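# Level and steady the wobbly stand holding a switch

## Task

Get the wobbly stand resting firmly and level on the table, with the network switch still sitting on it; wedges may be used. At the end the grippers must have released everything and moved away, because a stand that stays level only while the robot holds it does not count.

## Robot and tools

Robot: two 6-joint arms with parallel grippers, named left_arm and right_arm. The names do not refer to image sides. In the shared scene frame the origin is on the table top midway between the arms, +z is up, +x reaches out over the table, and left_arm sits on the +y side. Base roots: left_arm at (+0.031, +0.267, +0.228) m, quat_wxyz (+0.933, -0.313, +0.156, +0.089); right_arm at (+0.018, -0.347, +0.228) m, quat_wxyz (+0.937, +0.292, +0.192, +0.022). The bases may be tilted. Any mounting plates, and the metal frame behind the arms that carries them, are fixed obstacles. In a "too close" warning, a plate and its side of the frame count as part of that arm.

Gripper: the fingers point along the gripper's +z and close along its y axis. The reported end_effector_position is the point between the pads, roughly 1 cm short of the fingertips. Wrist cameras ride on the gripper and take up extra room near the wrist.

execute_actions(actions, pictures). actions is a list holding at most one item, or nothing.
- Empty list []: no new command is sent. It returns the state and includes pictures.
- Motion {"rows": [[...]], "steps": n}: n is 1 to 15 control steps of 1/30 s each, and defaults to 15. Because of the kept-back steps (below), a motion needs at least 4. rows holds 1 to 15 rows, one per step. If there are fewer rows than steps, the last row is held for the remaining steps.
- Each row is one flat list of 14 numbers covering both arms, even if only one arm moves. Order: left_arm waist, shoulder, elbow, wrist pitch, wrist yaw, wrist roll, opening; then the same seven for right_arm. The six joint values are absolute target angles in radians, in the joint frame that Joint positions reports. They are not offsets.
- Joint ranges per arm: waist -2.618 to 3.054, shoulder 0.000 to 3.142, elbow 0.000 to 3.142, wrist pitch -1.571 to 1.571, wrist yaw -1.571 to 1.571, wrist roll -2.094 to 2.094. The true stops can differ by up to 0.036 rad either way. The whole call is rejected, and nothing moves, if a target is more than 0.036 rad beyond a range end and also farther out than that joint's last reported angle. A target past the real stop is clipped to the stop, and "joint sent to its limit" may appear, possibly about an earlier action. The absence of that line does not prove there is more room.
- Opening is an absolute value from -1 (closed) to +1 (fully open, pad gap 0.094 m).
- Wait {"steps": n}: n is at most 300. No command is sent. It returns once n steps have passed since the previous result, and thinking time counts toward them.
- pictures: true adds camera images to the result. Without it, images come only with the empty list. Images are cam_high (896x504), cam_left_wrist (616x616) and cam_right_wrist (616x616).

Motion limits: each commanded joint is kept within a fixed lead of its measured angle, in radians: waist 0.202, shoulder 0.258, elbow 0.238, wrist pitch 0.573, wrist yaw and roll 0.522. If a step's targets would move a gripper more than 70 mm from where it is, that arm's targets are scaled back. Large moves therefore need several calls.

Kept-back steps: each result is taken 4 steps before its action ends. Those steps finish while you reply, and the next action starts after them. Between calls the arms keep heading to the last row sent. They stop once motion has nearly stopped, or when any step is HELD. After that, only a new action makes them move or press further. Fingers that are still opening or closing finish their travel.

Result lines:
- State: `left_arm: …` | `right_arm: …` gives each gripper's position in m and quat_wxyz in the scene frame. It can be inaccurate, more so at long reach.
- Joint positions and Joint velocities: per arm, the six joints (rad, rad/s) followed by the pad gap (m, m/s).
- grip_measured: the measured opening on the command scale. Each gripper may be off by up to about 1 mm of its own. Except near ±1, the fingers move to where grip_measured equals your command. To hold firmly, command about 0.03 below grip_measured; a smaller margin gives a lighter hold. Pad force tops out near 50 to 62 N, less on thin parts under 2 mm, with a brief spike at first contact.
- "joint command not followed": the clearance check altered or blocked some joint targets; the rest of the row was still applied.
- HELD: on the marked steps, all or part of your row was not sent.
- MOTOR HOT appears from 75 °C. An OVER-TEMPERATURE FAULT means a stop: at 90 °C the hot arm halts for 10 s, and this check is disabled for 5 minutes afterwards. At 100 °C the arm goes limp and drops until it cools. Holding loads heats the motors, and some heat carries into the next scene.

zoom_image(camera, region): returns an enlarged crop of that camera's latest image. camera is cam_high, cam_left_wrist or cam_right_wrist. region is [x0, y0, x1, y1] in pixels from the top-left corner, at most 504 by 504. It does not move anything.

read_manual(section): returns only the URDF licence and notice text ("licences"). It does not move anything.

finished_scene(scene): pass the integer number of the current scene. The stand must already be stable and level on its own, with the switch on it and the grippers released and clear. Replying without any tool call ends everything.

Avoid: knocking or placing anything off the table (this fails the task); letting the arms collide or press hard on each other (this can end the scene); dropping the switch or letting it slide off; slips, slams, hard impacts and very hard pushes. Objects may occasionally be tugged or nudged by outside disturbances, so check the result before releasing. Smooth motion with modest motor effort is preferred.

Each tool is called after ">>>" as name(argument=value, ...) on one line, values as JSON.

## Session

>>> execute_actions(actions=[])

Scene clock: 0.00 s of 7200.00 s.
left_arm: end_effector_position=(+0.4459, +0.3271, +0.3104) grip_measured=+1.000 end_effector_quat_wxyz=(-0.236, +0.785, -0.315, +0.478) | right_arm: end_effector_position=(+0.5159, +0.1803, +0.3007) grip_measured=+1.000 end_effector_quat_wxyz=(+0.384, +0.066, +0.709, +0.588)
Joint positions: left_arm=[-0.569  1.316  0.398  0.827 -0.623 -1.72   0.094] | right_arm=[0.782 2.997 2.118 0.677 0.007 0.393 0.094]
Joint velocities: left_arm=[-0.017  0.002  0.007 -0.007 -0.051 -0.022  0.   ] | right_arm=[-0.012 -0.007  0.012  0.037 -0.037 -0.007  0.   ]

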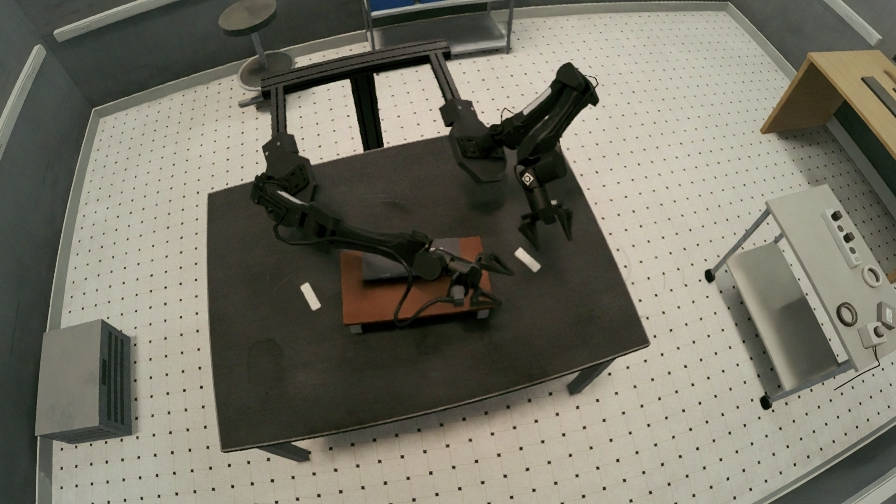

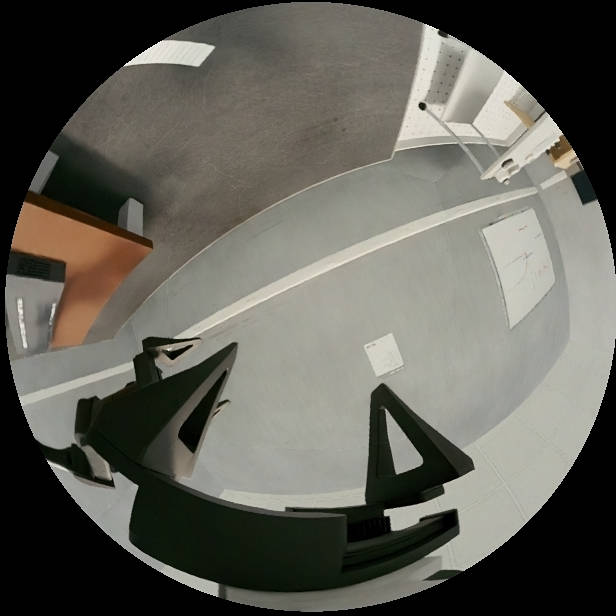

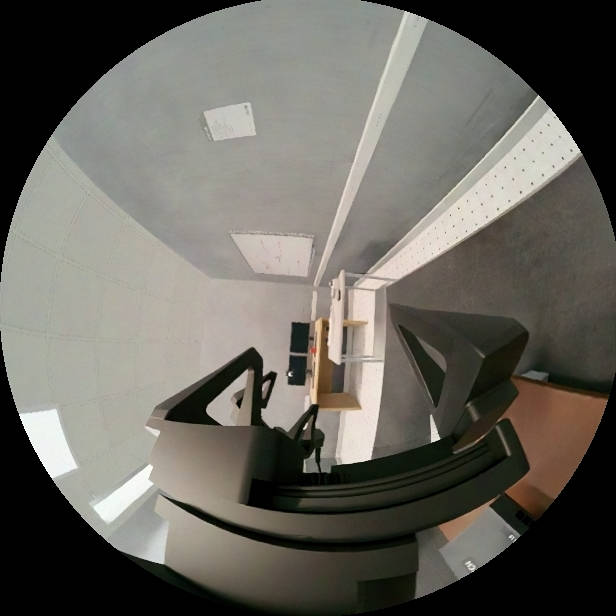

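>>> execute_actions(actions=[{"rows":[[-0.5,1.316,0.398,0.77,-0.53,-1.64,1,0.78,2.94,2.118,0.65,0,0.4,1],[-0.43,1.316,0.398,0.72,-0.44,-1.56,1,0.78,2.88,2.118,0.62,0,0.4,1],[-0.36,1.316,0.398,0.66,-0.35,-1.48,1,0.76,2.82,2.118,0.58,0,0.4,1],[-0.29,1.316,0.398,0.6,-0.26,-1.4,1,0.72,2.76,2.118,0.54,0,0.4,1],[-0.22,1.316,0.398,0.55,-0.17,-1.32,1,0.66,2.7,2.118,0.5,0,0.4,1],[-0.15,1.316,0.398,0.5,-0.08,-1.24,1,0.6,2.64,2.118,0.45,0,0.4,1],[-0.08,1.316,0.398,0.44,0.01,-1.16,1,0.53,2.58,2.118,0.4,0,0.4,1],[-0.01,1.316,0.398,0.38,0.1,-1.08,1,0.46,2.52,2.118,0.35,0,0.4,1],[0.06,1.316,0.398,0.33,0.19,-1.0,1,0.39,2.46,2.118,0.3,0,0.4,1],[0.13,1.316,0.398,0.27,0.28,-0.92,1,0.32,2.4,2.118,0.25,0,0.4,1],[0.2,1.316,0.398,0.22,0.37,-0.84,1,0.25,2.34,2.118,0.2,0,0.4,1],[0.27,1.316,0.398,0.16,0.46,-0.76,1,0.18,2.28,2.118,0.15,0,0.4,1],[0.34,1.316,0.398,0.11,0.55,-0.68,1,0.11,2.22,2.118,0.1,0,0.4,1],[0.4,1.316,0.398,0.05,0.65,-0.6,1,0.04,2.17,2.118,0.05,0,0.4,1],[0.445,1.316,0.398,0,0.76,-0.51,1,-0.03,2.15,2.118,0,0,0.4,1]],"steps":15}])

>>> execute_actions(actions=[{"rows":[[0.445,1.37,0.47,-0.1,0.76,-0.51,1,-0.1,2.15,2.1,-0.05,-0.06,0.42,1],[0.445,1.43,0.54,-0.2,0.76,-0.51,1,-0.17,2.15,2.08,-0.1,-0.12,0.43,1],[0.445,1.48,0.61,-0.3,0.76,-0.51,1,-0.24,2.15,2.05,-0.2,-0.18,0.45,1],[0.445,1.54,0.68,-0.4,0.76,-0.51,1,-0.31,2.15,2.02,-0.3,-0.25,0.46,1],[0.445,1.59,0.75,-0.5,0.76,-0.51,1,-0.38,2.15,1.99,-0.4,-0.31,0.48,1],[0.445,1.65,0.82,-0.6,0.76,-0.51,1,-0.43,2.15,1.96,-0.5,-0.38,0.5,1],[0.445,1.7,0.89,-0.7,0.76,-0.51,1,-0.46,2.15,1.93,-0.6,-0.44,0.51,1],[0.445,1.76,0.96,-0.8,0.76,-0.51,1,-0.46,2.15,1.9,-0.7,-0.5,0.53,1],[0.445,1.81,1.03,-0.9,0.76,-0.51,1,-0.46,2.15,1.86,-0.8,-0.57,0.55,1],[0.445,1.87,1.1,-1.0,0.76,-0.51,1,-0.46,2.15,1.82,-0.9,-0.63,0.56,1],[0.445,1.92,1.18,-1.1,0.76,-0.51,1,-0.46,2.15,1.78,-1.0,-0.7,0.58,1],[0.445,1.98,1.25,-1.2,0.76,-0.51,1,-0.46,2.15,1.74,-1.1,-0.76,0.6,1],[0.445,2.04,1.32,-1.3,0.76,-0.51,1,-0.46,2.15,1.7,-1.2,-0.83,0.61,1],[0.445,2.1,1.4,-1.4,0.76,-0.51,1,-0.46,2.15,1.66,-1.32,-0.9,0.63,1],[0.445,2.155,1.47,-1.46,0.76,-0.51,1,-0.46,2.15,1.63,-1.44,-0.96,0.645,1]],"steps":15}])

>>> execute_actions(actions=[{"steps":30}], pictures=true)

Scene clock: 1.60 s of 7200.00 s.
left_arm: end_effector_position=(+0.3962, +0.3836, +0.1623) grip_measured=+1.000 end_effector_quat_wxyz=(+0.187, -0.704, +0.586, -0.355) | right_arm: end_effector_position=(+0.6306, +0.0679, +0.3106) grip_measured=+1.000 end_effector_quat_wxyz=(+0.402, +0.129, +0.725, +0.543)
Joint positions: left_arm=[ 0.092  1.316  0.398  0.465  0.017 -1.152  0.094] | right_arm=[0.624 2.777 2.109 0.503 0.006 0.396 0.094]
Joint velocities: left_arm=[ 1.946 -0.012  0.002 -1.531  2.22   2.044  0.   ] | right_arm=[-0.838 -0.774 -0.027 -0.769  0.066 -0.022  0.   ]
Steps of this call (steps 1 to 37: nothing new was sent; steps 38 to 48: the first 11 steps of this action). Readings (joint positions):
38: left_arm=[-0.558 1.316 0.398 0.824 -0.606 -1.709] | right_arm=[0.780 2.994 2.118 0.673 0.007 0.394]
39: left_arm=[-0.526 1.316 0.398 0.815 -0.571 -1.684] | right_arm=[0.778 2.984 2.116 0.658 0.007 0.395]
41: left_arm=[-0.410 1.316 0.398 0.771 -0.476 -1.602] | right_arm=[0.768 2.951 2.109 0.617 0.007 0.396]
45: left_arm=[-0.119 1.316 0.398 0.613 -0.217 -1.364] | right_arm=[0.706 2.858 2.109 0.563 0.006 0.396]
48: the state above

Scene clock: 2.10 s of 7200.00 s.
left_arm: end_effector_position=(+0.3562, +0.3490, +0.1213) grip_measured=+1.000 end_effector_quat_wxyz=(-0.191, -0.539, +0.638, -0.516) | right_arm: end_effector_position=(+0.7056, -0.3510, +0.1784) grip_measured=+1.000 end_effector_quat_wxyz=(+0.258, +0.306, +0.805, +0.438)
Joint positions: left_arm=[ 0.446  1.814  1.055 -0.681  0.708 -0.545  0.094] | right_arm=[-0.05   2.222  1.958 -0.171 -0.28   0.478  0.094]
Joint velocities: left_arm=[-0.007  1.56   2.083 -2.615  0.271  0.125  0.   ] | right_arm=[-1.507 -0.75  -0.535 -1.179 -1.018  0.286  0.   ]
Steps of this call (steps 1 to 4: the last 4 steps of your previous action; steps 5 to 15: the first 11 steps of this action). Readings (joint positions):
5: left_arm=[0.409 1.321 0.408 0.185 0.427 -0.781] | right_arm=[0.447 2.629 2.109 0.353 0.004 0.398]
6: left_arm=[0.435 1.343 0.434 0.105 0.485 -0.729] | right_arm=[0.407 2.596 2.109 0.313 -0.003 0.401]
8: left_arm=[0.446 1.432 0.540 -0.068 0.575 -0.653] | right_arm=[0.320 2.518 2.096 0.210 -0.037 0.411]
12: left_arm=[0.446 1.654 0.834 -0.411 0.675 -0.572] | right_arm=[0.115 2.331 2.020 -0.028 -0.167 0.446]
15: the state above

Scene clock: 3.10 s of 7200.00 s.
left_arm: end_effector_position=(+0.3261, +0.3333, +0.1587) grip_measured=+1.000 end_effector_quat_wxyz=(-0.503, -0.502, +0.500, -0.495) | right_arm: end_effector_position=(+0.4004, -0.3672, +0.1562) grip_measured=+1.000 end_effector_quat_wxyz=(-0.485, +0.506, +0.510, +0.499)
Joint positions: left_arm=[ 0.446  2.155  1.45  -1.447  0.742 -0.512  0.094] | right_arm=[-0.471  2.173  1.644 -1.405 -0.93   0.637  0.094]
Joint velocities: left_arm=[-0.022 -0.002  0.012 -0.051 -0.037  0.066  0.   ] | right_arm=[-0.017 -0.007 -0.017 -0.095 -0.125  0.022  0.   ]
Kept back: nothing.
Steps of this call (steps 1 to 4: the last 4 steps of your previous action; steps 5 to 30: the robot went on to your last target). Readings (joint positions):
1: left_arm=[0.446 1.868 1.128 -0.776 0.714 -0.539] | right_arm=[-0.102 2.200 1.938 -0.207 -0.315 0.488]
2: left_arm=[0.446 1.924 1.201 -0.872 0.720 -0.534] | right_arm=[-0.151 2.185 1.917 -0.239 -0.349 0.497]
4: left_arm=[0.446 2.039 1.347 -1.064 0.728 -0.527] | right_arm=[-0.241 2.171 1.873 -0.304 -0.418 0.517]
8: left_arm=[0.446 2.151 1.450 -1.261 0.736 -0.518] | right_arm=[-0.395 2.170 1.764 -0.478 -0.563 0.556]
30: the state above

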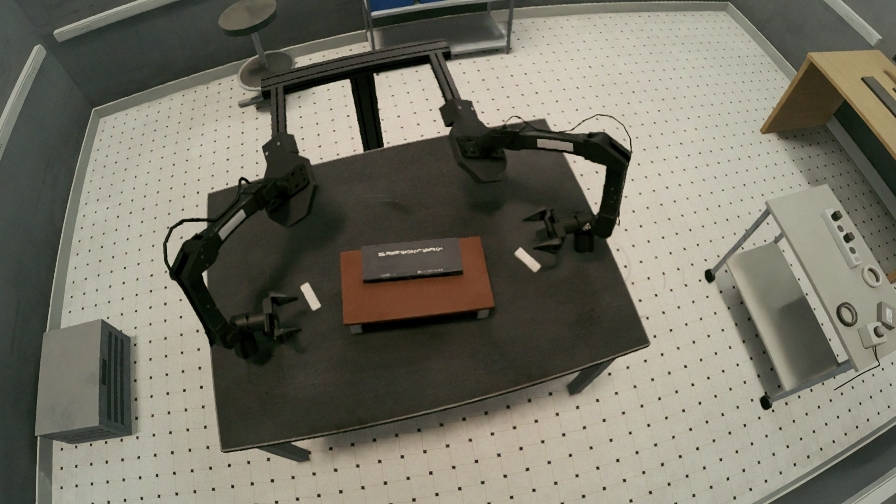

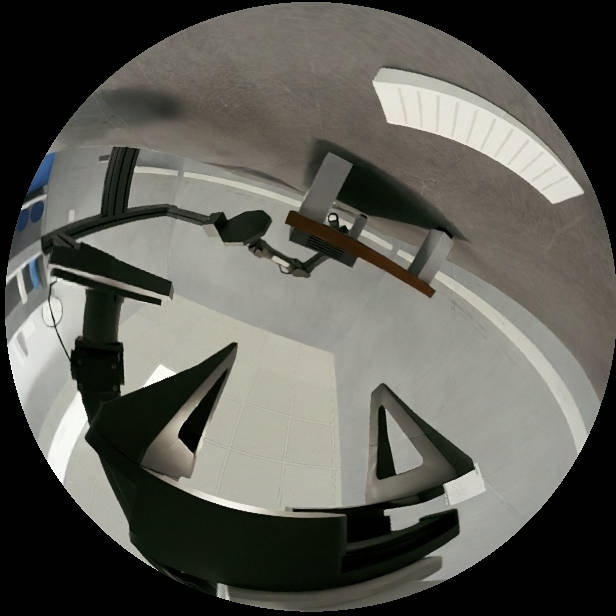

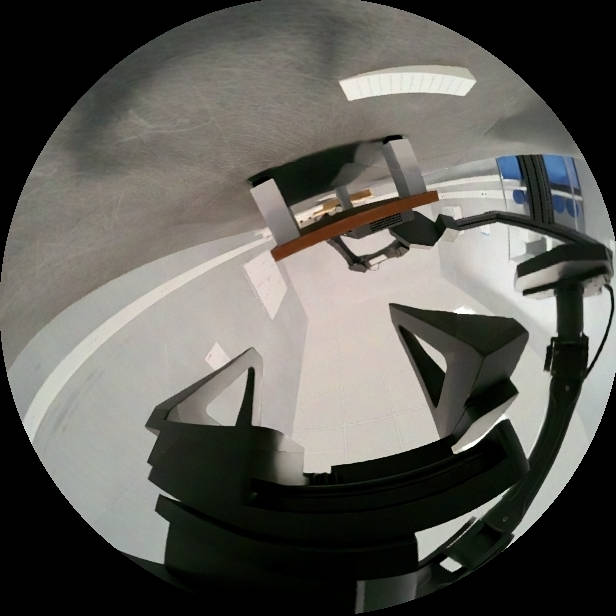

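>>> zoom_image(camera="cam_left_wrist", region=[270, 120, 490, 310])

>>> zoom_image(camera="cam_right_wrist", region=[230, 110, 450, 270])

>>> zoom_image(camera="cam_high", region=[220, 190, 620, 370])

Region (270, 120, 490, 310) of cam_left_wrist's 616x616 image, scaled by 2.291, with more detail than that image has; it fills the top 435 rows of this view, and the rest is white.

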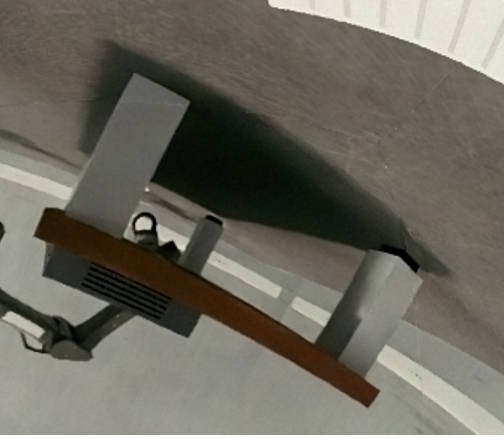

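Region (230, 110, 450, 270) of cam_right_wrist's 616x616 image, scaled by 2.291, with more detail than that image has; it fills the top 367 rows of this view, and the rest is white.

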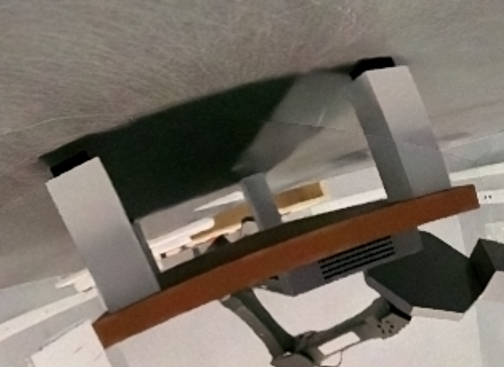

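Region (220, 190, 620, 370) of cam_high's 896x504 image, scaled by 1.260, with more detail than that image has; it fills the top 227 rows of this view, and the rest is white.

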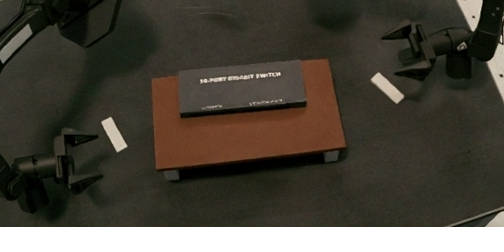

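>>> zoom_image(camera="cam_right_wrist", region=[240, 160, 300, 210])

>>> zoom_image(camera="cam_left_wrist", region=[300, 130, 380, 230])

>>> zoom_image(camera="cam_right_wrist", region=[320, 125, 420, 215])

Region (240, 160, 300, 210) of cam_right_wrist's 616x616 image, scaled by 8.400, with more detail than that image has.

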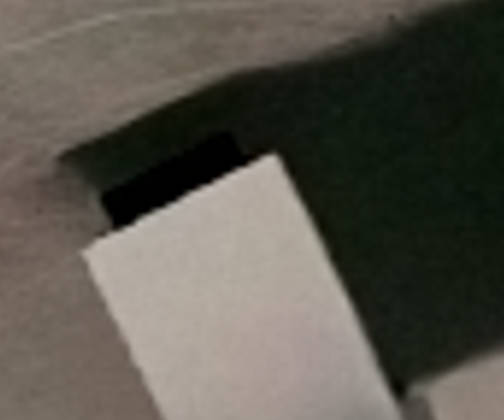

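Region (300, 130, 380, 230) of cam_left_wrist's 616x616 image, scaled by 5.040, with more detail than that image has; it fills the left 403 columns of this view, and the rest is white.

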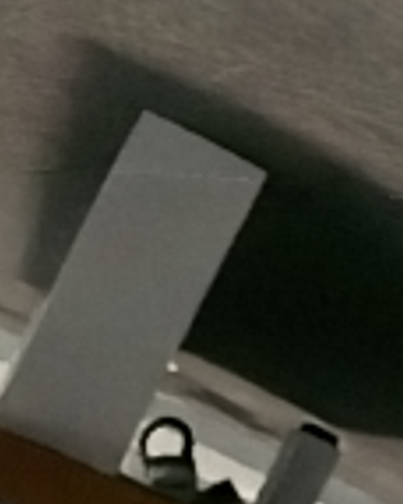

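Region (320, 125, 420, 215) of cam_right_wrist's 616x616 image, scaled by 5.040, with more detail than that image has; it fills the top 454 rows of this view, and the rest is white.

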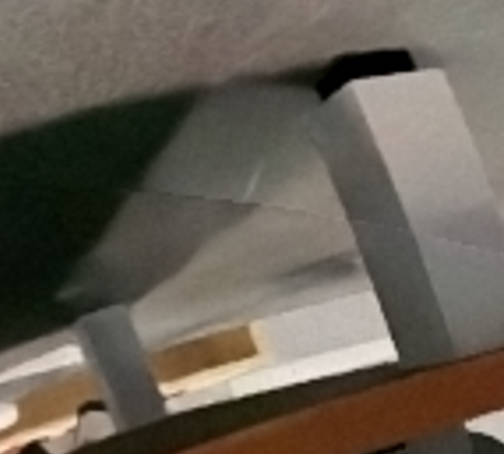

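>>> zoom_image(camera="cam_high", region=[450, 200, 570, 320])

>>> zoom_image(camera="cam_high", region=[280, 235, 400, 345])

Region (450, 200, 570, 320) of cam_high's 896x504 image, scaled by 4.200, with more detail than that image has.

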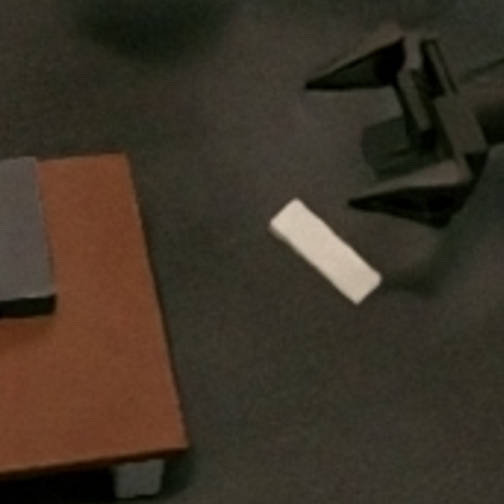

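Region (280, 235, 400, 345) of cam_high's 896x504 image, scaled by 4.200, with more detail than that image has; it fills the top 462 rows of this view, and the rest is white.

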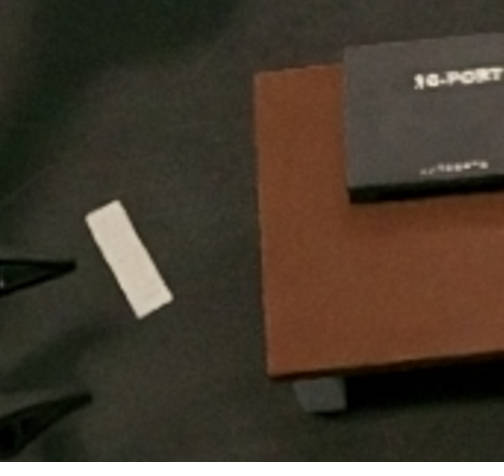

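>>> execute_actions(actions=[{"rows":[[0.41,2.12,1.4,-1.36,0.65,-0.5,1,-0.47,2.12,1.64,-1.38,-0.85,0.6,0.8],[0.37,2.08,1.35,-1.27,0.56,-0.49,1,-0.45,2.07,1.64,-1.35,-0.75,0.56,0.6],[0.33,2.04,1.3,-1.18,0.47,-0.47,1,-0.4,2.02,1.63,-1.32,-0.64,0.52,0.4],[0.3,2.0,1.25,-1.08,0.38,-0.46,1,-0.34,1.97,1.63,-1.28,-0.53,0.48,0.2],[0.26,1.96,1.2,-0.99,0.28,-0.45,1,-0.27,1.93,1.62,-1.25,-0.42,0.44,0],[0.22,1.92,1.15,-0.9,0.19,-0.43,1,-0.19,1.93,1.62,-1.21,-0.31,0.39,-0.3],[0.18,1.89,1.1,-0.8,0.1,-0.42,1,-0.11,1.93,1.61,-1.18,-0.2,0.35,-0.6],[0.15,1.86,1.05,-0.71,0.01,-0.41,1,-0.03,1.93,1.61,-1.14,-0.09,0.3,-1],[0.11,1.83,1.0,-0.62,-0.09,-0.39,1,0.05,1.93,1.6,-1.11,0.03,0.26,-1],[0.07,1.8,0.95,-0.52,-0.18,-0.38,1,0.13,1.93,1.6,-1.07,0.14,0.22,-1],[0.03,1.78,0.9,-0.43,-0.27,-0.37,1,0.21,1.93,1.59,-1.04,0.26,0.17,-1],[0,1.77,0.85,-0.33,-0.36,-0.35,1,0.29,1.93,1.59,-1.0,0.38,0.13,-1],[-0.04,1.76,0.8,-0.24,-0.46,-0.34,1,0.37,1.93,1.58,-0.96,0.5,0.09,-1],[-0.08,1.76,0.75,-0.14,-0.55,-0.32,1,0.45,1.93,1.58,-0.92,0.62,0.04,-1],[-0.112,1.76,0.705,-0.04,-0.648,-0.311,1,0.53,1.93,1.57,-0.88,0.73,0,-1]],"steps":15}])

>>> execute_actions(actions=[{"rows":[[-0.112,1.76,0.705,-0.04,-0.648,-0.311,1,0.53,1.93,1.57,-0.88,0.73,0,-1],[-0.112,1.76,0.705,-0.04,-0.648,-0.311,1,0.53,1.93,1.57,-0.88,0.73,0,-1],[-0.112,1.76,0.705,-0.04,-0.648,-0.311,1,0.53,1.93,1.57,-0.88,0.73,0,-1],[-0.112,1.76,0.705,-0.04,-0.648,-0.311,1,0.53,1.93,1.57,-0.88,0.73,0,-1],[-0.112,1.76,0.705,-0.04,-0.648,-0.311,1,0.53,1.93,1.57,-0.88,0.73,0,-1],[-0.112,1.76,0.705,-0.04,-0.648,-0.311,1,0.53,1.93,1.57,-0.88,0.73,0,-1],[-0.112,1.77,0.705,-0.04,-0.648,-0.311,1,0.53,1.96,1.57,-0.88,0.73,0,-1],[-0.112,1.785,0.705,-0.04,-0.648,-0.311,1,0.53,1.99,1.57,-0.88,0.73,0,-1],[-0.112,1.8,0.705,-0.04,-0.648,-0.311,1,0.53,2.03,1.57,-0.88,0.73,0,-1],[-0.112,1.815,0.705,-0.04,-0.648,-0.311,1,0.53,2.07,1.57,-0.88,0.73,0,-1],[-0.112,1.83,0.705,-0.04,-0.648,-0.311,1,0.53,2.11,1.57,-0.88,0.73,0,-1],[-0.112,1.845,0.705,-0.04,-0.648,-0.311,1,0.53,2.15,1.57,-0.88,0.73,0,-1],[-0.112,1.86,0.705,-0.04,-0.648,-0.311,1,0.53,2.18,1.57,-0.88,0.73,0,-1],[-0.112,1.87,0.705,-0.04,-0.648,-0.311,1,0.53,2.21,1.57,-0.88,0.73,0,-1],[-0.112,1.878,0.705,-0.04,-0.648,-0.311,1,0.53,2.23,1.57,-0.88,0.73,0,-1]],"steps":15}])

>>> execute_actions(actions=[{"steps":20}], pictures=true)

Scene clock: 7.63 s of 7200.00 s.
left_arm: end_effector_position=(+0.2878, +0.2870, +0.1140) grip_measured=+1.000 end_effector_quat_wxyz=(-0.263, -0.318, +0.860, -0.301) | right_arm: end_effector_position=(+0.4205, -0.3337, +0.1835) grip_measured=-0.985 end_effector_quat_wxyz=(-0.205, +0.181, +0.902, +0.334)
Joint positions: left_arm=[ 0.092  1.828  0.998 -0.805  0.087 -0.422  0.094] | right_arm=[-0.04   1.921  1.63  -1.171 -0.165  0.344  0.001]
Joint velocities: left_arm=[-1.057 -0.799 -1.409  2.513 -2.381  0.286  0.   ] | right_arm=[ 1.956 -0.007 -0.056  1.033  2.923 -1.092 -0.009]
Steps of this call (steps 1 to 15: the robot went on to your last target; steps 16 to 90: nothing new was sent; then 1.17 s passed at rest; steps 91 to 101: the first 11 steps of this action). Readings (joint positions):
91: left_arm=[0.443 2.152 1.444 -1.437 0.729 -0.511] | right_arm=[-0.471 2.170 1.644 -1.411 -0.923 0.633]
92: left_arm=[0.434 2.138 1.423 -1.406 0.700 -0.508] | right_arm=[-0.470 2.160 1.644 -1.402 -0.891 0.621]
94: left_arm=[0.389 2.082 1.344 -1.308 0.603 -0.495] | right_arm=[-0.449 2.106 1.635 -1.364 -0.777 0.581]
98: left_arm=[0.216 1.927 1.145 -1.048 0.328 -0.457] | right_arm=[-0.252 1.950 1.630 -1.262 -0.451 0.457]
101: the state above

Scene clock: 8.13 s of 7200.00 s.
left_arm: end_effector_position=(+0.3319, +0.3371, +0.0671) grip_measured=+1.000 end_effector_quat_wxyz=(+0.022, -0.273, +0.962, -0.015) | right_arm: end_effector_position=(+0.4640, -0.2376, +0.2295) grip_measured=-0.989 end_effector_quat_wxyz=(+0.078, -0.198, +0.976, +0.043)
Joint positions: left_arm=[-0.109  1.781  0.709 -0.083 -0.604 -0.321  0.094] | right_arm=[ 0.529  2.011  1.586 -0.894  0.675  0.021  0.001]
Joint velocities: left_arm=[ 0.012  0.281 -0.002  0.344 -0.315  0.066  0.   ] | right_arm=[-0.32   0.891  0.002  0.168  0.447 -0.066  0.   ]
Steps of this call (steps 1 to 4: the last 4 steps of your previous action; steps 5 to 15: the first 11 steps of this action). Readings (joint positions):
5: left_arm=[-0.077 1.769 0.764 -0.362 -0.338 -0.359] | right_arm=[0.305 1.941 1.594 -0.998 0.335 0.145]
6: left_arm=[-0.098 1.769 0.736 -0.307 -0.393 -0.350] | right_arm=[0.373 1.945 1.590 -0.974 0.414 0.118]
8: left_arm=[-0.109 1.769 0.710 -0.232 -0.476 -0.337] | right_arm=[0.489 1.947 1.586 -0.939 0.518 0.077]
12: left_arm=[-0.109 1.769 0.709 -0.125 -0.571 -0.325] | right_arm=[0.559 1.953 1.586 -0.908 0.621 0.034]
15: the state above

Scene clock: 8.80 s of 7200.00 s.
left_arm: end_effector_position=(+0.3182, +0.3268, +0.0501) grip_measured=+1.000 end_effector_quat_wxyz=(-0.002, -0.254, +0.967, +0.000) | right_arm: end_effector_position=(+0.4144, -0.2065, +0.1464) grip_measured=-0.989 end_effector_quat_wxyz=(-0.017, -0.278, +0.961, -0.006)
Joint positions: left_arm=[-0.109  1.869  0.709 -0.057 -0.631 -0.316  0.094] | right_arm=[ 0.507  2.249  1.562 -0.887  0.715  0.006  0.001]
Joint velocities: left_arm=[-0.002 -0.002  0.012  0.022  0.007  0.037  0.   ] | right_arm=[-0.002 -0.017  0.007 -0.007  0.037 -0.007 -0.002]
Kept back: nothing.
Steps of this call (steps 1 to 4: the last 4 steps of your previous action; steps 5 to 20: the robot went on to your last target). Readings (joint positions):
1: left_arm=[-0.109 1.793 0.709 -0.073 -0.610 -0.320] | right_arm=[0.520 2.047 1.586 -0.891 0.688 0.018]
2: left_arm=[-0.109 1.807 0.709 -0.067 -0.615 -0.319] | right_arm=[0.513 2.089 1.586 -0.888 0.697 0.016]
4: left_arm=[-0.109 1.839 0.709 -0.061 -0.621 -0.318] | right_arm=[0.507 2.179 1.586 -0.887 0.706 0.013]
8: left_arm=[-0.109 1.869 0.709 -0.061 -0.625 -0.317] | right_arm=[0.507 2.273 1.564 -0.886 0.706 0.008]
20: the state above

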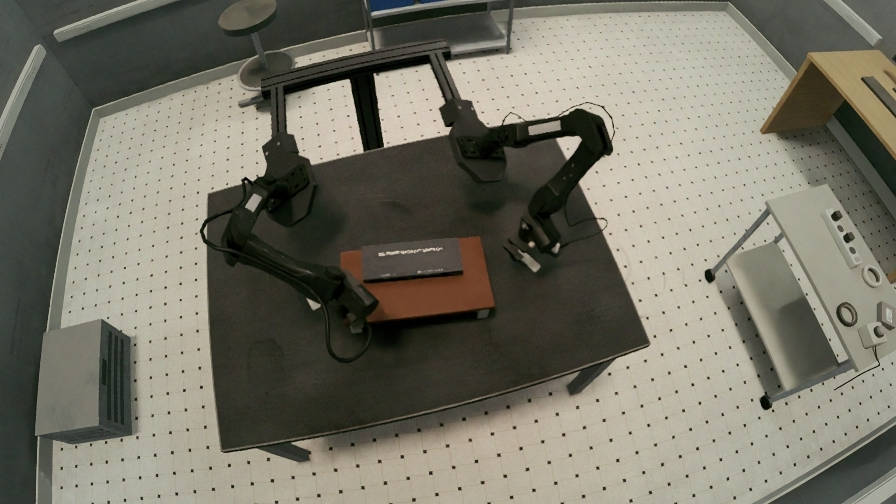

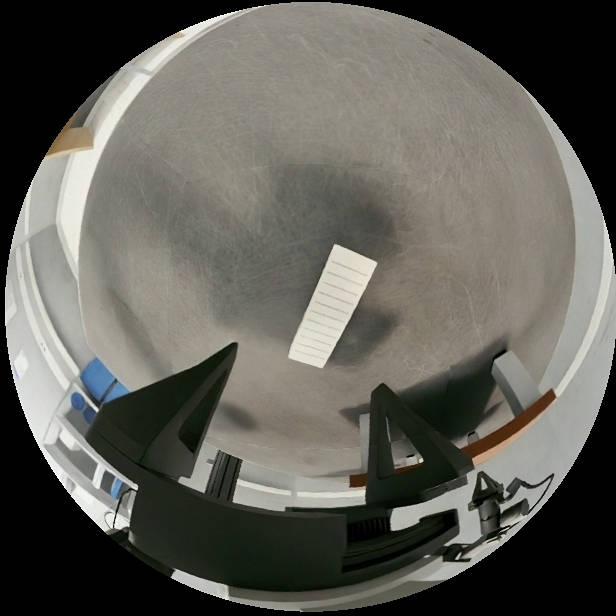

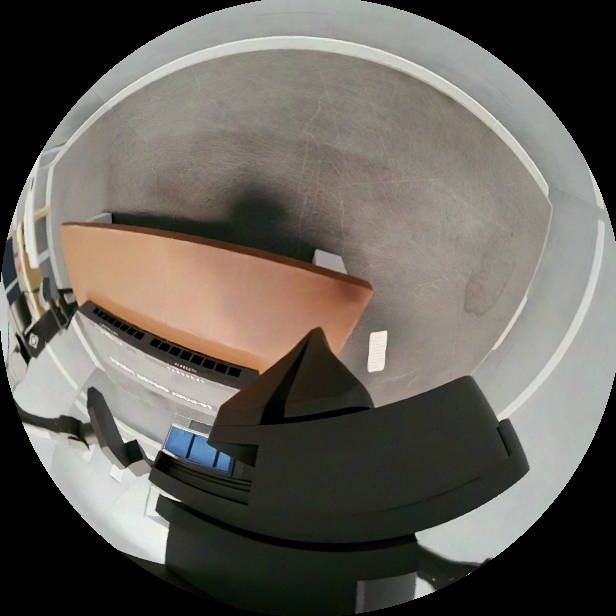

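>>> execute_actions(actions=[{"rows":[[-0.1,1.885,0.715,-0.03,-0.63,-0.305,0.9,0.53,2.23,1.57,-0.88,0.73,0,-1],[-0.092,1.897,0.718,-0.015,-0.625,-0.298,0.8,0.53,2.23,1.57,-0.88,0.73,0,-1],[-0.085,1.909,0.721,0,-0.62,-0.29,0.7,0.53,2.23,1.57,-0.88,0.73,0,-1],[-0.078,1.921,0.724,0.015,-0.616,-0.283,0.6,0.53,2.23,1.57,-0.88,0.73,0,-1],[-0.071,1.933,0.727,0.03,-0.612,-0.275,0.5,0.53,2.23,1.57,-0.88,0.73,0,-1],[-0.064,1.945,0.73,0.045,-0.608,-0.268,0.4,0.53,2.23,1.57,-0.88,0.73,0,-1],[-0.057,1.957,0.733,0.06,-0.604,-0.26,0.3,0.53,2.23,1.57,-0.88,0.73,0,-1],[-0.05,1.969,0.736,0.075,-0.6,-0.253,0.2,0.53,2.23,1.57,-0.88,0.73,0,-1],[-0.043,1.981,0.739,0.09,-0.596,-0.245,0.2,0.53,2.23,1.57,-0.88,0.73,0,-1],[-0.036,1.992,0.742,0.105,-0.592,-0.238,0.2,0.53,2.23,1.57,-0.88,0.73,0,-1],[-0.029,2.002,0.744,0.12,-0.588,-0.23,0.2,0.53,2.23,1.57,-0.88,0.73,0,-1],[-0.022,2.012,0.745,0.135,-0.585,-0.223,0.2,0.53,2.23,1.57,-0.88,0.73,0,-1]],"steps":15}])

>>> execute_actions(actions=[{"steps":12}], pictures=true)

Scene clock: 9.70 s of 7200.00 s.
left_arm: end_effector_position=(+0.3111, +0.3277, +0.0210) grip_measured=+0.202 end_effector_quat_wxyz=(-0.016, -0.256, +0.967, +0.002) | right_arm: end_effector_position=(+0.4144, -0.2066, +0.1464) grip_measured=-0.989 end_effector_quat_wxyz=(-0.017, -0.278, +0.961, -0.006)
Joint positions: left_arm=[-0.042  1.968  0.719  0.044 -0.61  -0.263  0.056] | right_arm=[ 0.507  2.249  1.562 -0.887  0.716  0.006  0.001]
Joint velocities: left_arm=[ 0.203  0.349  0.081  0.388  0.066  0.198 -0.002] | right_arm=[-0.042  0.007  0.007  0.022 -0.081  0.007 -0.001]
Steps of this call (steps 1 to 15: the robot went on to your last target; step 16: nothing new was sent; steps 17 to 27: the first 11 steps of this action). Readings (joint positions):
17: left_arm=[-0.108 1.869 0.709 -0.056 -0.632 -0.315] | right_arm=[0.507 2.249 1.562 -0.887 0.716 0.006]
18: left_arm=[-0.106 1.870 0.709 -0.052 -0.631 -0.312] | right_arm=[0.507 2.249 1.562 -0.887 0.716 0.006]
20: left_arm=[-0.095 1.880 0.709 -0.035 -0.629 -0.305] | right_arm=[0.507 2.249 1.562 -0.887 0.716 0.006]
24: left_arm=[-0.064 1.928 0.710 0.009 -0.620 -0.283] | right_arm=[0.507 2.249 1.562 -0.887 0.716 0.006]
27: the state above

Scene clock: 10.10 s of 7200.00 s.
left_arm: end_effector_position=(+0.3184, +0.3290, +0.0127) grip_measured=+0.201 end_effector_quat_wxyz=(-0.003, -0.259, +0.966, -0.002) | right_arm: end_effector_position=(+0.4144, -0.2066, +0.1464) grip_measured=-0.989 end_effector_quat_wxyz=(-0.017, -0.278, +0.961, -0.006)
Joint positions: left_arm=[-0.023  1.996  0.725  0.11  -0.593 -0.23   0.056] | right_arm=[ 0.507  2.249  1.562 -0.887  0.716  0.006  0.001]
Joint velocities: left_arm=[ 0.002 -0.007  0.017  0.037  0.007  0.066  0.001] | right_arm=[ 0.007 -0.022 -0.007 -0.007  0.007 -0.007 -0.001]
Kept back: nothing.
Steps of this call (steps 1 to 4: the last 4 steps of your previous action; steps 5 to 12: the robot went on to your last target). Readings (joint positions):
1: left_arm=[-0.035 1.980 0.721 0.057 -0.606 -0.256] | right_arm=[0.507 2.249 1.562 -0.887 0.716 0.006]
2: left_arm=[-0.029 1.989 0.723 0.069 -0.603 -0.250] | right_arm=[0.507 2.249 1.562 -0.887 0.716 0.006]
4: left_arm=[-0.023 1.996 0.725 0.083 -0.599 -0.242] | right_arm=[0.507 2.249 1.562 -0.887 0.716 0.006]
8: left_arm=[-0.023 1.996 0.725 0.097 -0.595 -0.233] | right_arm=[0.507 2.249 1.562 -0.887 0.716 0.006]
12: the state above

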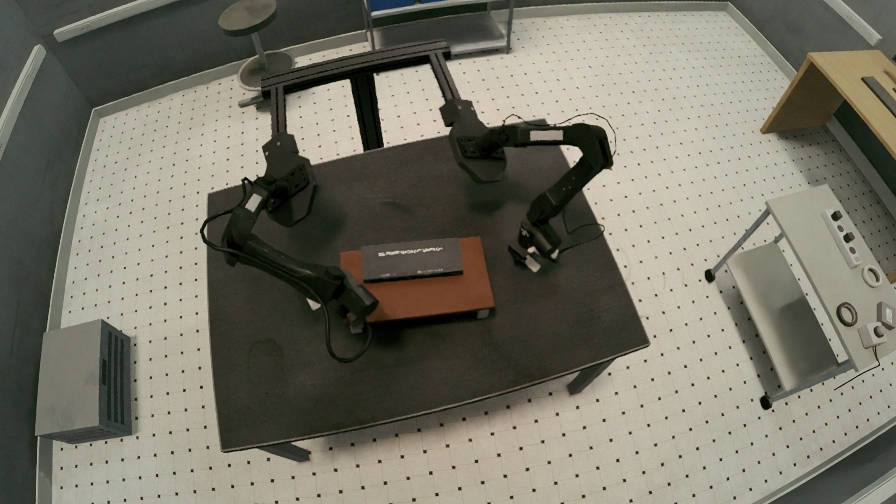

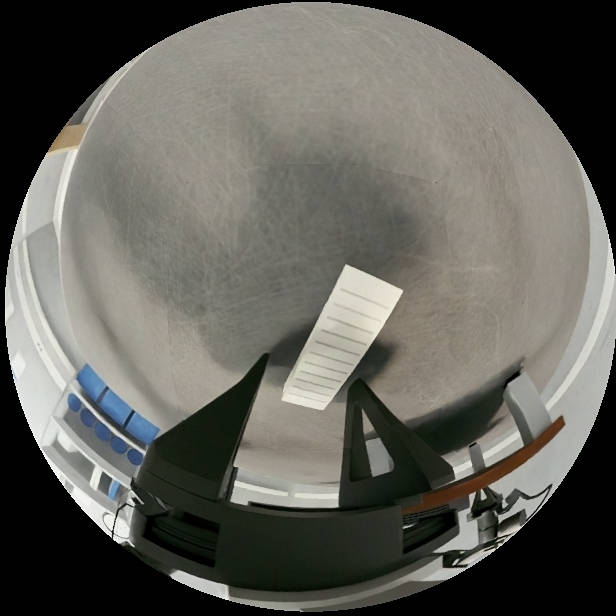

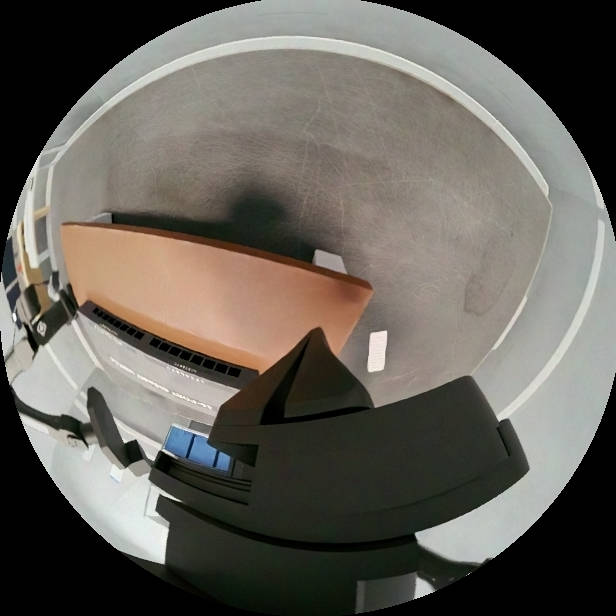

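>>> execute_actions(actions=[{"rows":[[-0.022,2.005,0.745,0.13,-0.585,-0.223,0.1,0.53,2.23,1.57,-0.88,0.73,0,-1],[-0.022,2.005,0.745,0.13,-0.585,-0.223,0,0.53,2.23,1.57,-0.88,0.73,0,-1],[-0.022,2.005,0.745,0.13,-0.585,-0.223,-0.1,0.53,2.23,1.57,-0.88,0.73,0,-1],[-0.022,2.005,0.745,0.13,-0.585,-0.223,-0.2,0.53,2.23,1.57,-0.88,0.73,0,-1],[-0.022,2.005,0.745,0.13,-0.585,-0.223,-0.3,0.53,2.23,1.57,-0.88,0.73,0,-1],[-0.022,2.005,0.745,0.13,-0.585,-0.223,-0.38,0.53,2.23,1.57,-0.88,0.73,0,-1],[-0.022,2.005,0.745,0.13,-0.585,-0.223,-0.45,0.53,2.23,1.57,-0.88,0.73,0,-1]],"steps":14}])

Scene clock: 10.90 s of 7200.00 s.
left_arm: end_effector_position=(+0.3200, +0.3293, +0.0127) grip_measured=-0.416 end_effector_quat_wxyz=(+0.001, -0.260, +0.966, -0.003) | right_arm: end_effector_position=(+0.4144, -0.2066, +0.1464) grip_measured=-0.989 end_effector_quat_wxyz=(-0.017, -0.278, +0.961, -0.006)
Joint positions: left_arm=[-0.023  1.996  0.725  0.117 -0.592 -0.227  0.027] | right_arm=[ 0.507  2.249  1.562 -0.887  0.716  0.006  0.001]
Joint velocities: left_arm=[-0.012 -0.007  0.007 -0.007 -0.066 -0.11  -0.   ] | right_arm=[-0.002 -0.012 -0.002  0.007 -0.007  0.066 -0.   ]
Steps of this call (steps 1 to 14: the robot went on to your last target; steps 15 to 24: the first 10 steps of this action). Readings (joint positions):
15: left_arm=[-0.023 1.996 0.725 0.117 -0.592 -0.228] | right_arm=[0.507 2.249 1.562 -0.887 0.716 0.006]
16: left_arm=[-0.023 1.996 0.725 0.117 -0.592 -0.228] | right_arm=[0.507 2.249 1.562 -0.887 0.716 0.006]
18: left_arm=[-0.023 1.996 0.725 0.117 -0.592 -0.228] | right_arm=[0.507 2.249 1.562 -0.887 0.716 0.006]
22: left_arm=[-0.023 1.996 0.725 0.117 -0.592 -0.227] | right_arm=[0.507 2.249 1.562 -0.887 0.716 0.006]
24: the state above

>>> execute_actions(actions=[{"rows":[[-0.022,1.97,0.72,0.11,-0.585,-0.223,-0.45,0.53,2.23,1.57,-0.88,0.73,0,-1],[-0.018,1.955,0.715,0.1,-0.582,-0.22,-0.45,0.53,2.23,1.57,-0.88,0.73,0,-1],[-0.01,1.94,0.71,0.09,-0.578,-0.18,-0.45,0.53,2.23,1.57,-0.88,0.73,0,-1],[0,1.925,0.71,0.08,-0.575,-0.1,-0.45,0.53,2.23,1.57,-0.88,0.73,0,-1],[0.01,1.91,0.71,0.07,-0.572,0,-0.45,0.53,2.23,1.57,-0.88,0.73,0,-1],[0.02,1.9,0.71,0.06,-0.57,0.12,-0.45,0.53,2.23,1.57,-0.88,0.73,0,-1],[0.031,1.892,0.71,0.05,-0.568,0.25,-0.45,0.53,2.23,1.57,-0.88,0.73,0,-1],[0.031,1.892,0.71,0.05,-0.568,0.38,-0.45,0.53,2.23,1.57,-0.88,0.73,0,-1],[0.031,1.892,0.71,0.05,-0.568,0.51,-0.45,0.53,2.23,1.57,-0.88,0.73,0,-1],[0.031,1.892,0.71,0.05,-0.568,0.64,-0.45,0.53,2.23,1.57,-0.88,0.73,0,-1],[0.031,1.892,0.71,0.05,-0.568,0.77,-0.45,0.53,2.23,1.57,-0.88,0.73,0,-1],[0.031,1.892,0.71,0.05,-0.568,0.9,-0.45,0.53,2.23,1.57,-0.88,0.73,0,-1],[0.031,1.892,0.71,0.05,-0.568,1.03,-0.45,0.53,2.23,1.57,-0.88,0.73,0,-1],[0.031,1.892,0.71,0.05,-0.568,1.16,-0.45,0.53,2.23,1.57,-0.88,0.73,0,-1],[0.031,1.892,0.71,0.05,-0.568,1.29,-0.45,0.53,2.23,1.57,-0.88,0.73,0,-1]],"steps":15}])

>>> execute_actions(actions=[{"rows":[[0.031,1.892,0.71,0.05,-0.568,1.42,-0.45,0.53,2.23,1.57,-0.88,0.73,0,-1],[0.031,1.892,0.71,0.05,-0.568,1.55,-0.45,0.53,2.23,1.57,-0.88,0.73,0,-1],[0.031,1.892,0.71,0.05,-0.568,1.68,-0.45,0.53,2.23,1.57,-0.88,0.73,0,-1],[0.031,1.892,0.71,0.05,-0.568,1.8,-0.45,0.53,2.23,1.57,-0.88,0.73,0,-1],[0.031,1.892,0.71,0.05,-0.568,1.9,-0.45,0.53,2.23,1.57,-0.88,0.73,0,-1],[0.031,1.892,0.71,0.05,-0.568,1.98,-0.45,0.53,2.23,1.57,-0.88,0.73,0,-1],[0.031,1.892,0.71,0.05,-0.568,2.045,-0.45,0.53,2.23,1.57,-0.88,0.73,0,-1]],"steps":15}])

>>> execute_actions(actions=[{"steps":12}], pictures=true)

Scene clock: 11.63 s of 7200.00 s.
left_arm: end_effector_position=(+0.3262, +0.3614, +0.0226) grip_measured=-0.416 end_effector_quat_wxyz=(+0.013, -0.028, +0.999, +0.007) | right_arm: end_effector_position=(+0.4144, -0.2066, +0.1464) grip_measured=-0.989 end_effector_quat_wxyz=(-0.017, -0.278, +0.961, -0.006)
Joint positions: left_arm=[ 0.034  1.898  0.725  0.087 -0.58   0.322  0.027] | right_arm=[ 0.507  2.249  1.562 -0.887  0.716  0.006  0.001]
Joint velocities: left_arm=[ 0.007 -0.002 -0.017  0.022 -0.007  2.835 -0.   ] | right_arm=[ 0.007 -0.012  0.007 -0.007 -0.007  0.081  0.   ]
Steps of this call (steps 1 to 4: the last 4 steps of your previous action; steps 5 to 11: the robot went on to your last target; steps 12 to 22: the first 11 steps of this action). Readings (joint positions):
12: left_arm=[-0.023 1.995 0.725 0.117 -0.592 -0.227] | right_arm=[0.507 2.249 1.562 -0.887 0.716 0.006]
13: left_arm=[-0.023 1.992 0.725 0.116 -0.591 -0.227] | right_arm=[0.507 2.249 1.562 -0.887 0.716 0.006]
15: left_arm=[-0.017 1.973 0.725 0.106 -0.586 -0.200] | right_arm=[0.507 2.249 1.562 -0.887 0.716 0.006]
19: left_arm=[0.019 1.915 0.725 0.089 -0.580 0.034] | right_arm=[0.507 2.249 1.562 -0.887 0.716 0.006]
22: the state above

Scene clock: 12.13 s of 7200.00 s.
left_arm: end_effector_position=(+0.3227, +0.3601, +0.0225) grip_measured=-0.417 end_effector_quat_wxyz=(+0.001, +0.647, +0.763, +0.008) | right_arm: end_effector_position=(+0.4144, -0.2066, +0.1464) grip_measured=-0.989 end_effector_quat_wxyz=(-0.017, -0.278, +0.961, -0.006)
Joint positions: left_arm=[ 0.034  1.898  0.725  0.07  -0.579  1.776  0.027] | right_arm=[ 0.507  2.249  1.562 -0.887  0.716  0.006  0.001]
Joint velocities: left_arm=[-0.007 -0.017 -0.012 -0.066  0.051  1.795 -0.   ] | right_arm=[ 0.007  0.007 -0.027  0.007 -0.022 -0.037 -0.001]
Steps of this call (steps 1 to 4: the last 4 steps of your previous action; steps 5 to 15: the first 11 steps of this action). Readings (joint positions):
5: left_arm=[0.034 1.898 0.725 0.074 -0.579 0.824] | right_arm=[0.507 2.249 1.562 -0.887 0.716 0.006]
6: left_arm=[0.034 1.898 0.725 0.073 -0.579 0.924] | right_arm=[0.507 2.249 1.562 -0.887 0.716 0.006]
8: left_arm=[0.034 1.898 0.725 0.071 -0.579 1.125] | right_arm=[0.507 2.249 1.562 -0.887 0.716 0.006]
12: left_arm=[0.034 1.898 0.725 0.070 -0.579 1.526] | right_arm=[0.507 2.249 1.562 -0.887 0.716 0.006]
15: the state above

Scene clock: 12.53 s of 7200.00 s.
left_arm: end_effector_position=(+0.3227, +0.3601, +0.0225) grip_measured=-0.417 end_effector_quat_wxyz=(+0.000, +0.735, +0.678, +0.008) | right_arm: end_effector_position=(+0.4144, -0.2066, +0.1464) grip_measured=-0.989 end_effector_quat_wxyz=(-0.017, -0.278, +0.961, -0.006)
Joint positions: left_arm=[ 0.034  1.898  0.725  0.07  -0.579  2.022  0.027] | right_arm=[ 0.507  2.249  1.562 -0.887  0.716  0.006  0.001]
Joint velocities: left_arm=[-0.017  0.002  0.002 -0.007  0.095  0.095  0.   ] | right_arm=[ 0.007 -0.002  0.007  0.007 -0.007  0.051  0.001]
Kept back: nothing.
Steps of this call (steps 1 to 4: the last 4 steps of your previous action; steps 5 to 12: the robot went on to your last target). Readings (joint positions):
1: left_arm=[0.034 1.898 0.725 0.070 -0.579 1.830] | right_arm=[0.507 2.249 1.562 -0.887 0.716 0.006]
2: left_arm=[0.034 1.898 0.725 0.070 -0.579 1.872] | right_arm=[0.507 2.249 1.562 -0.887 0.716 0.006]
4: left_arm=[0.034 1.898 0.725 0.070 -0.579 1.933] | right_arm=[0.507 2.249 1.562 -0.887 0.716 0.006]
8: left_arm=[0.034 1.898 0.725 0.070 -0.579 1.997] | right_arm=[0.507 2.249 1.562 -0.887 0.716 0.006]
12: the state above

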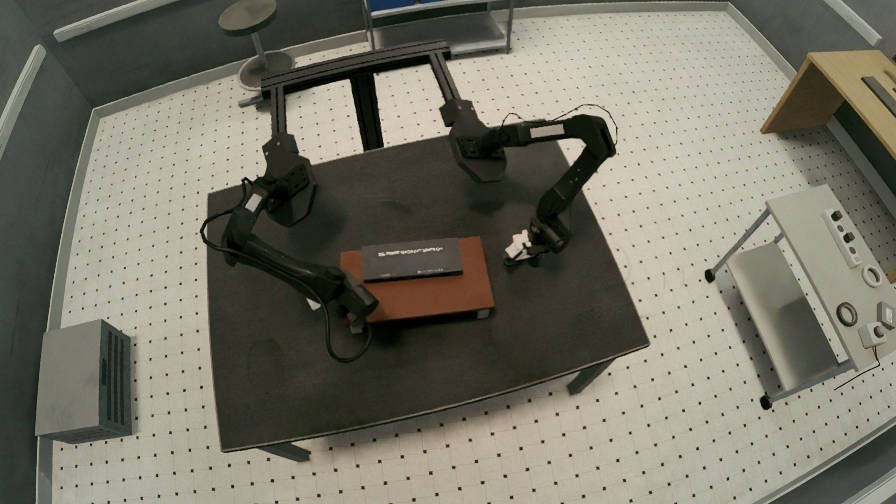

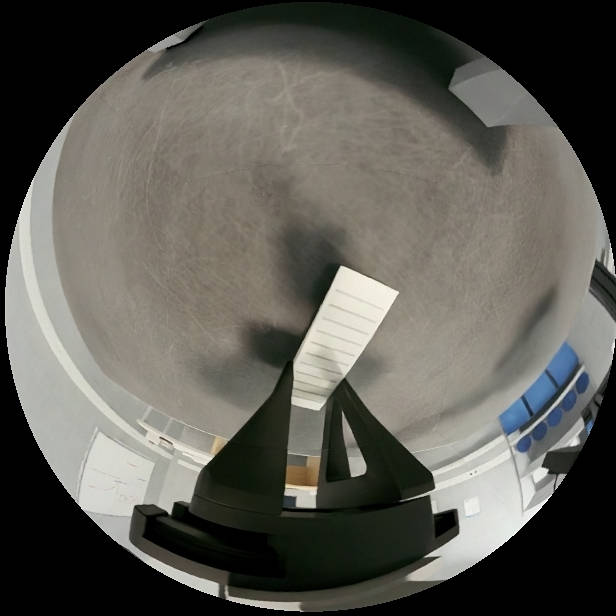

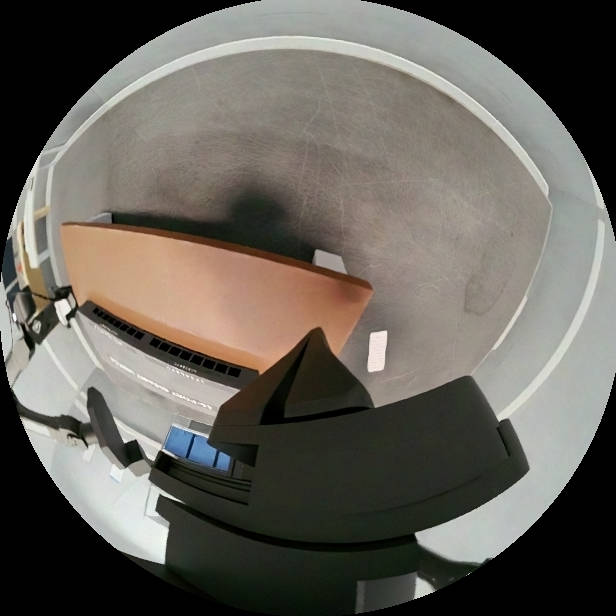

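>>> execute_actions(actions=[{"rows":[[0.036,1.91,0.71,0.085,-0.566,2.05,-0.45,0.53,2.23,1.57,-0.88,0.73,0,-1],[0.04,1.918,0.71,0.092,-0.565,2.054,-0.45,0.53,2.23,1.57,-0.88,0.73,0,-1],[0.044,1.926,0.71,0.099,-0.564,2.058,-0.45,0.53,2.23,1.57,-0.88,0.73,0,-1],[0.048,1.934,0.71,0.106,-0.562,2.062,-0.45,0.53,2.23,1.57,-0.88,0.73,0,-1],[0.052,1.94,0.71,0.112,-0.561,2.065,-0.45,0.53,2.23,1.57,-0.88,0.73,0,-1],[0.055,1.945,0.71,0.118,-0.56,2.065,-0.45,0.53,2.23,1.57,-0.88,0.73,0,-1]],"steps":15}], pictures=true)

Scene clock: 13.43 s of 7200.00 s.
left_arm: end_effector_position=(+0.3184, +0.3612, +0.0136) grip_measured=-0.417 end_effector_quat_wxyz=(-0.005, +0.742, +0.670, +0.005) | right_arm: end_effector_position=(+0.4144, -0.2066, +0.1464) grip_measured=-0.989 end_effector_quat_wxyz=(-0.017, -0.278, +0.961, -0.006)
Joint positions: left_arm=[ 0.055  1.928  0.725  0.1   -0.578  2.057  0.027] | right_arm=[ 0.507  2.249  1.562 -0.887  0.716  0.006  0.001]
Joint velocities: left_arm=[-0.007 -0.007 -0.007  0.037  0.022  0.022 -0.001] | right_arm=[-0.002 -0.022  0.002 -0.007 -0.022 -0.007 -0.   ]
Steps of this call (steps 1 to 16: the robot went on to your last target; steps 17 to 27: the first 11 steps of this action). Readings (joint positions):
17: left_arm=[0.034 1.898 0.725 0.070 -0.579 2.041] | right_arm=[0.507 2.249 1.562 -0.887 0.716 0.006]
18: left_arm=[0.034 1.898 0.725 0.072 -0.579 2.042] | right_arm=[0.507 2.249 1.562 -0.887 0.716 0.006]
20: left_arm=[0.038 1.900 0.725 0.079 -0.579 2.047] | right_arm=[0.507 2.249 1.562 -0.887 0.716 0.006]
24: left_arm=[0.052 1.921 0.725 0.099 -0.579 2.054] | right_arm=[0.507 2.249 1.562 -0.887 0.716 0.006]
27: the state above

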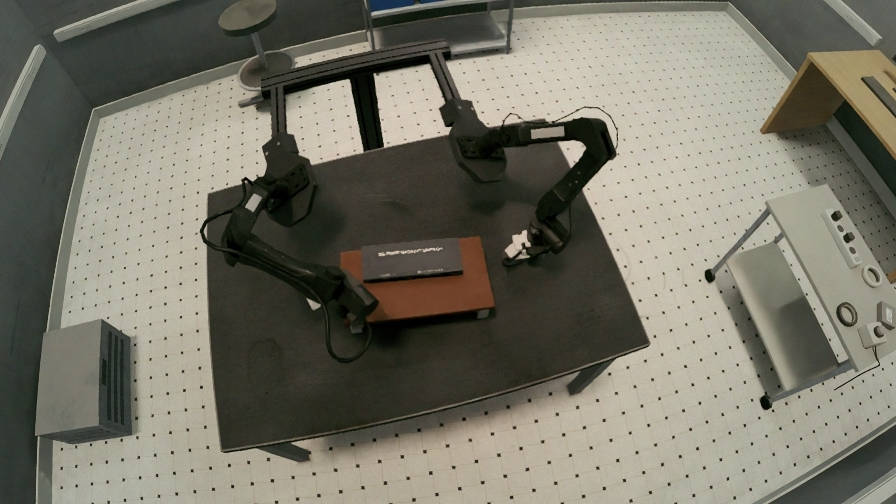

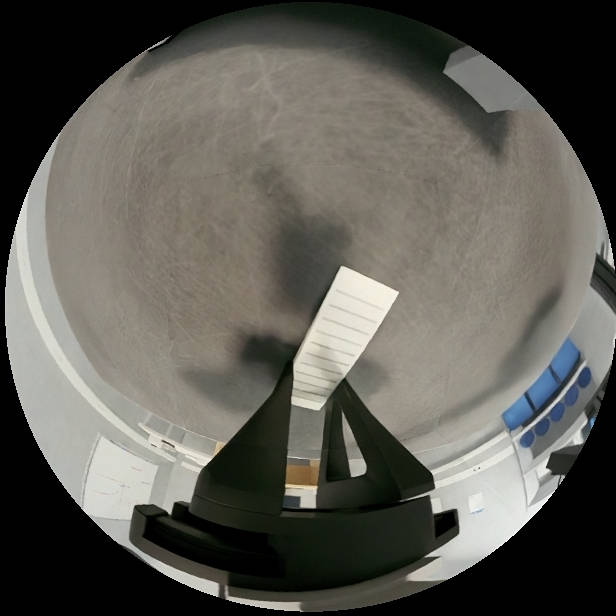

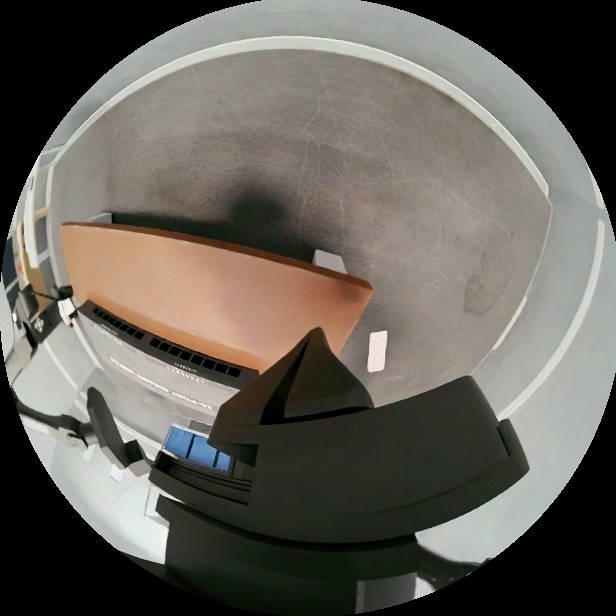

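>>> zoom_image(camera="cam_left_wrist", region=[270, 250, 420, 420])

>>> zoom_image(camera="cam_left_wrist", region=[420, 30, 540, 150])

Region (270, 250, 420, 420) of cam_left_wrist's 616x616 image, scaled by 2.965, with more detail than that image has; it fills the left 445 columns of this view, and the rest is white.

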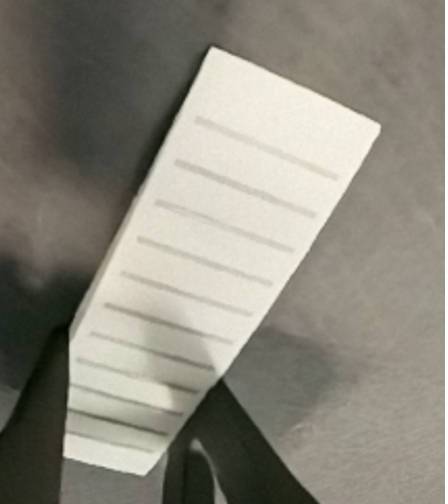

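Region (420, 30, 540, 150) of cam_left_wrist's 616x616 image, scaled by 4.200, with more detail than that image has.

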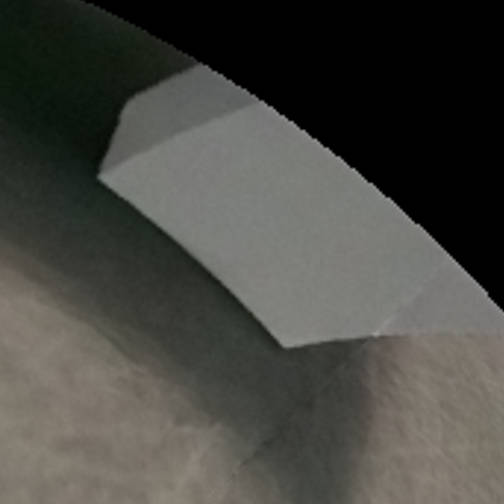

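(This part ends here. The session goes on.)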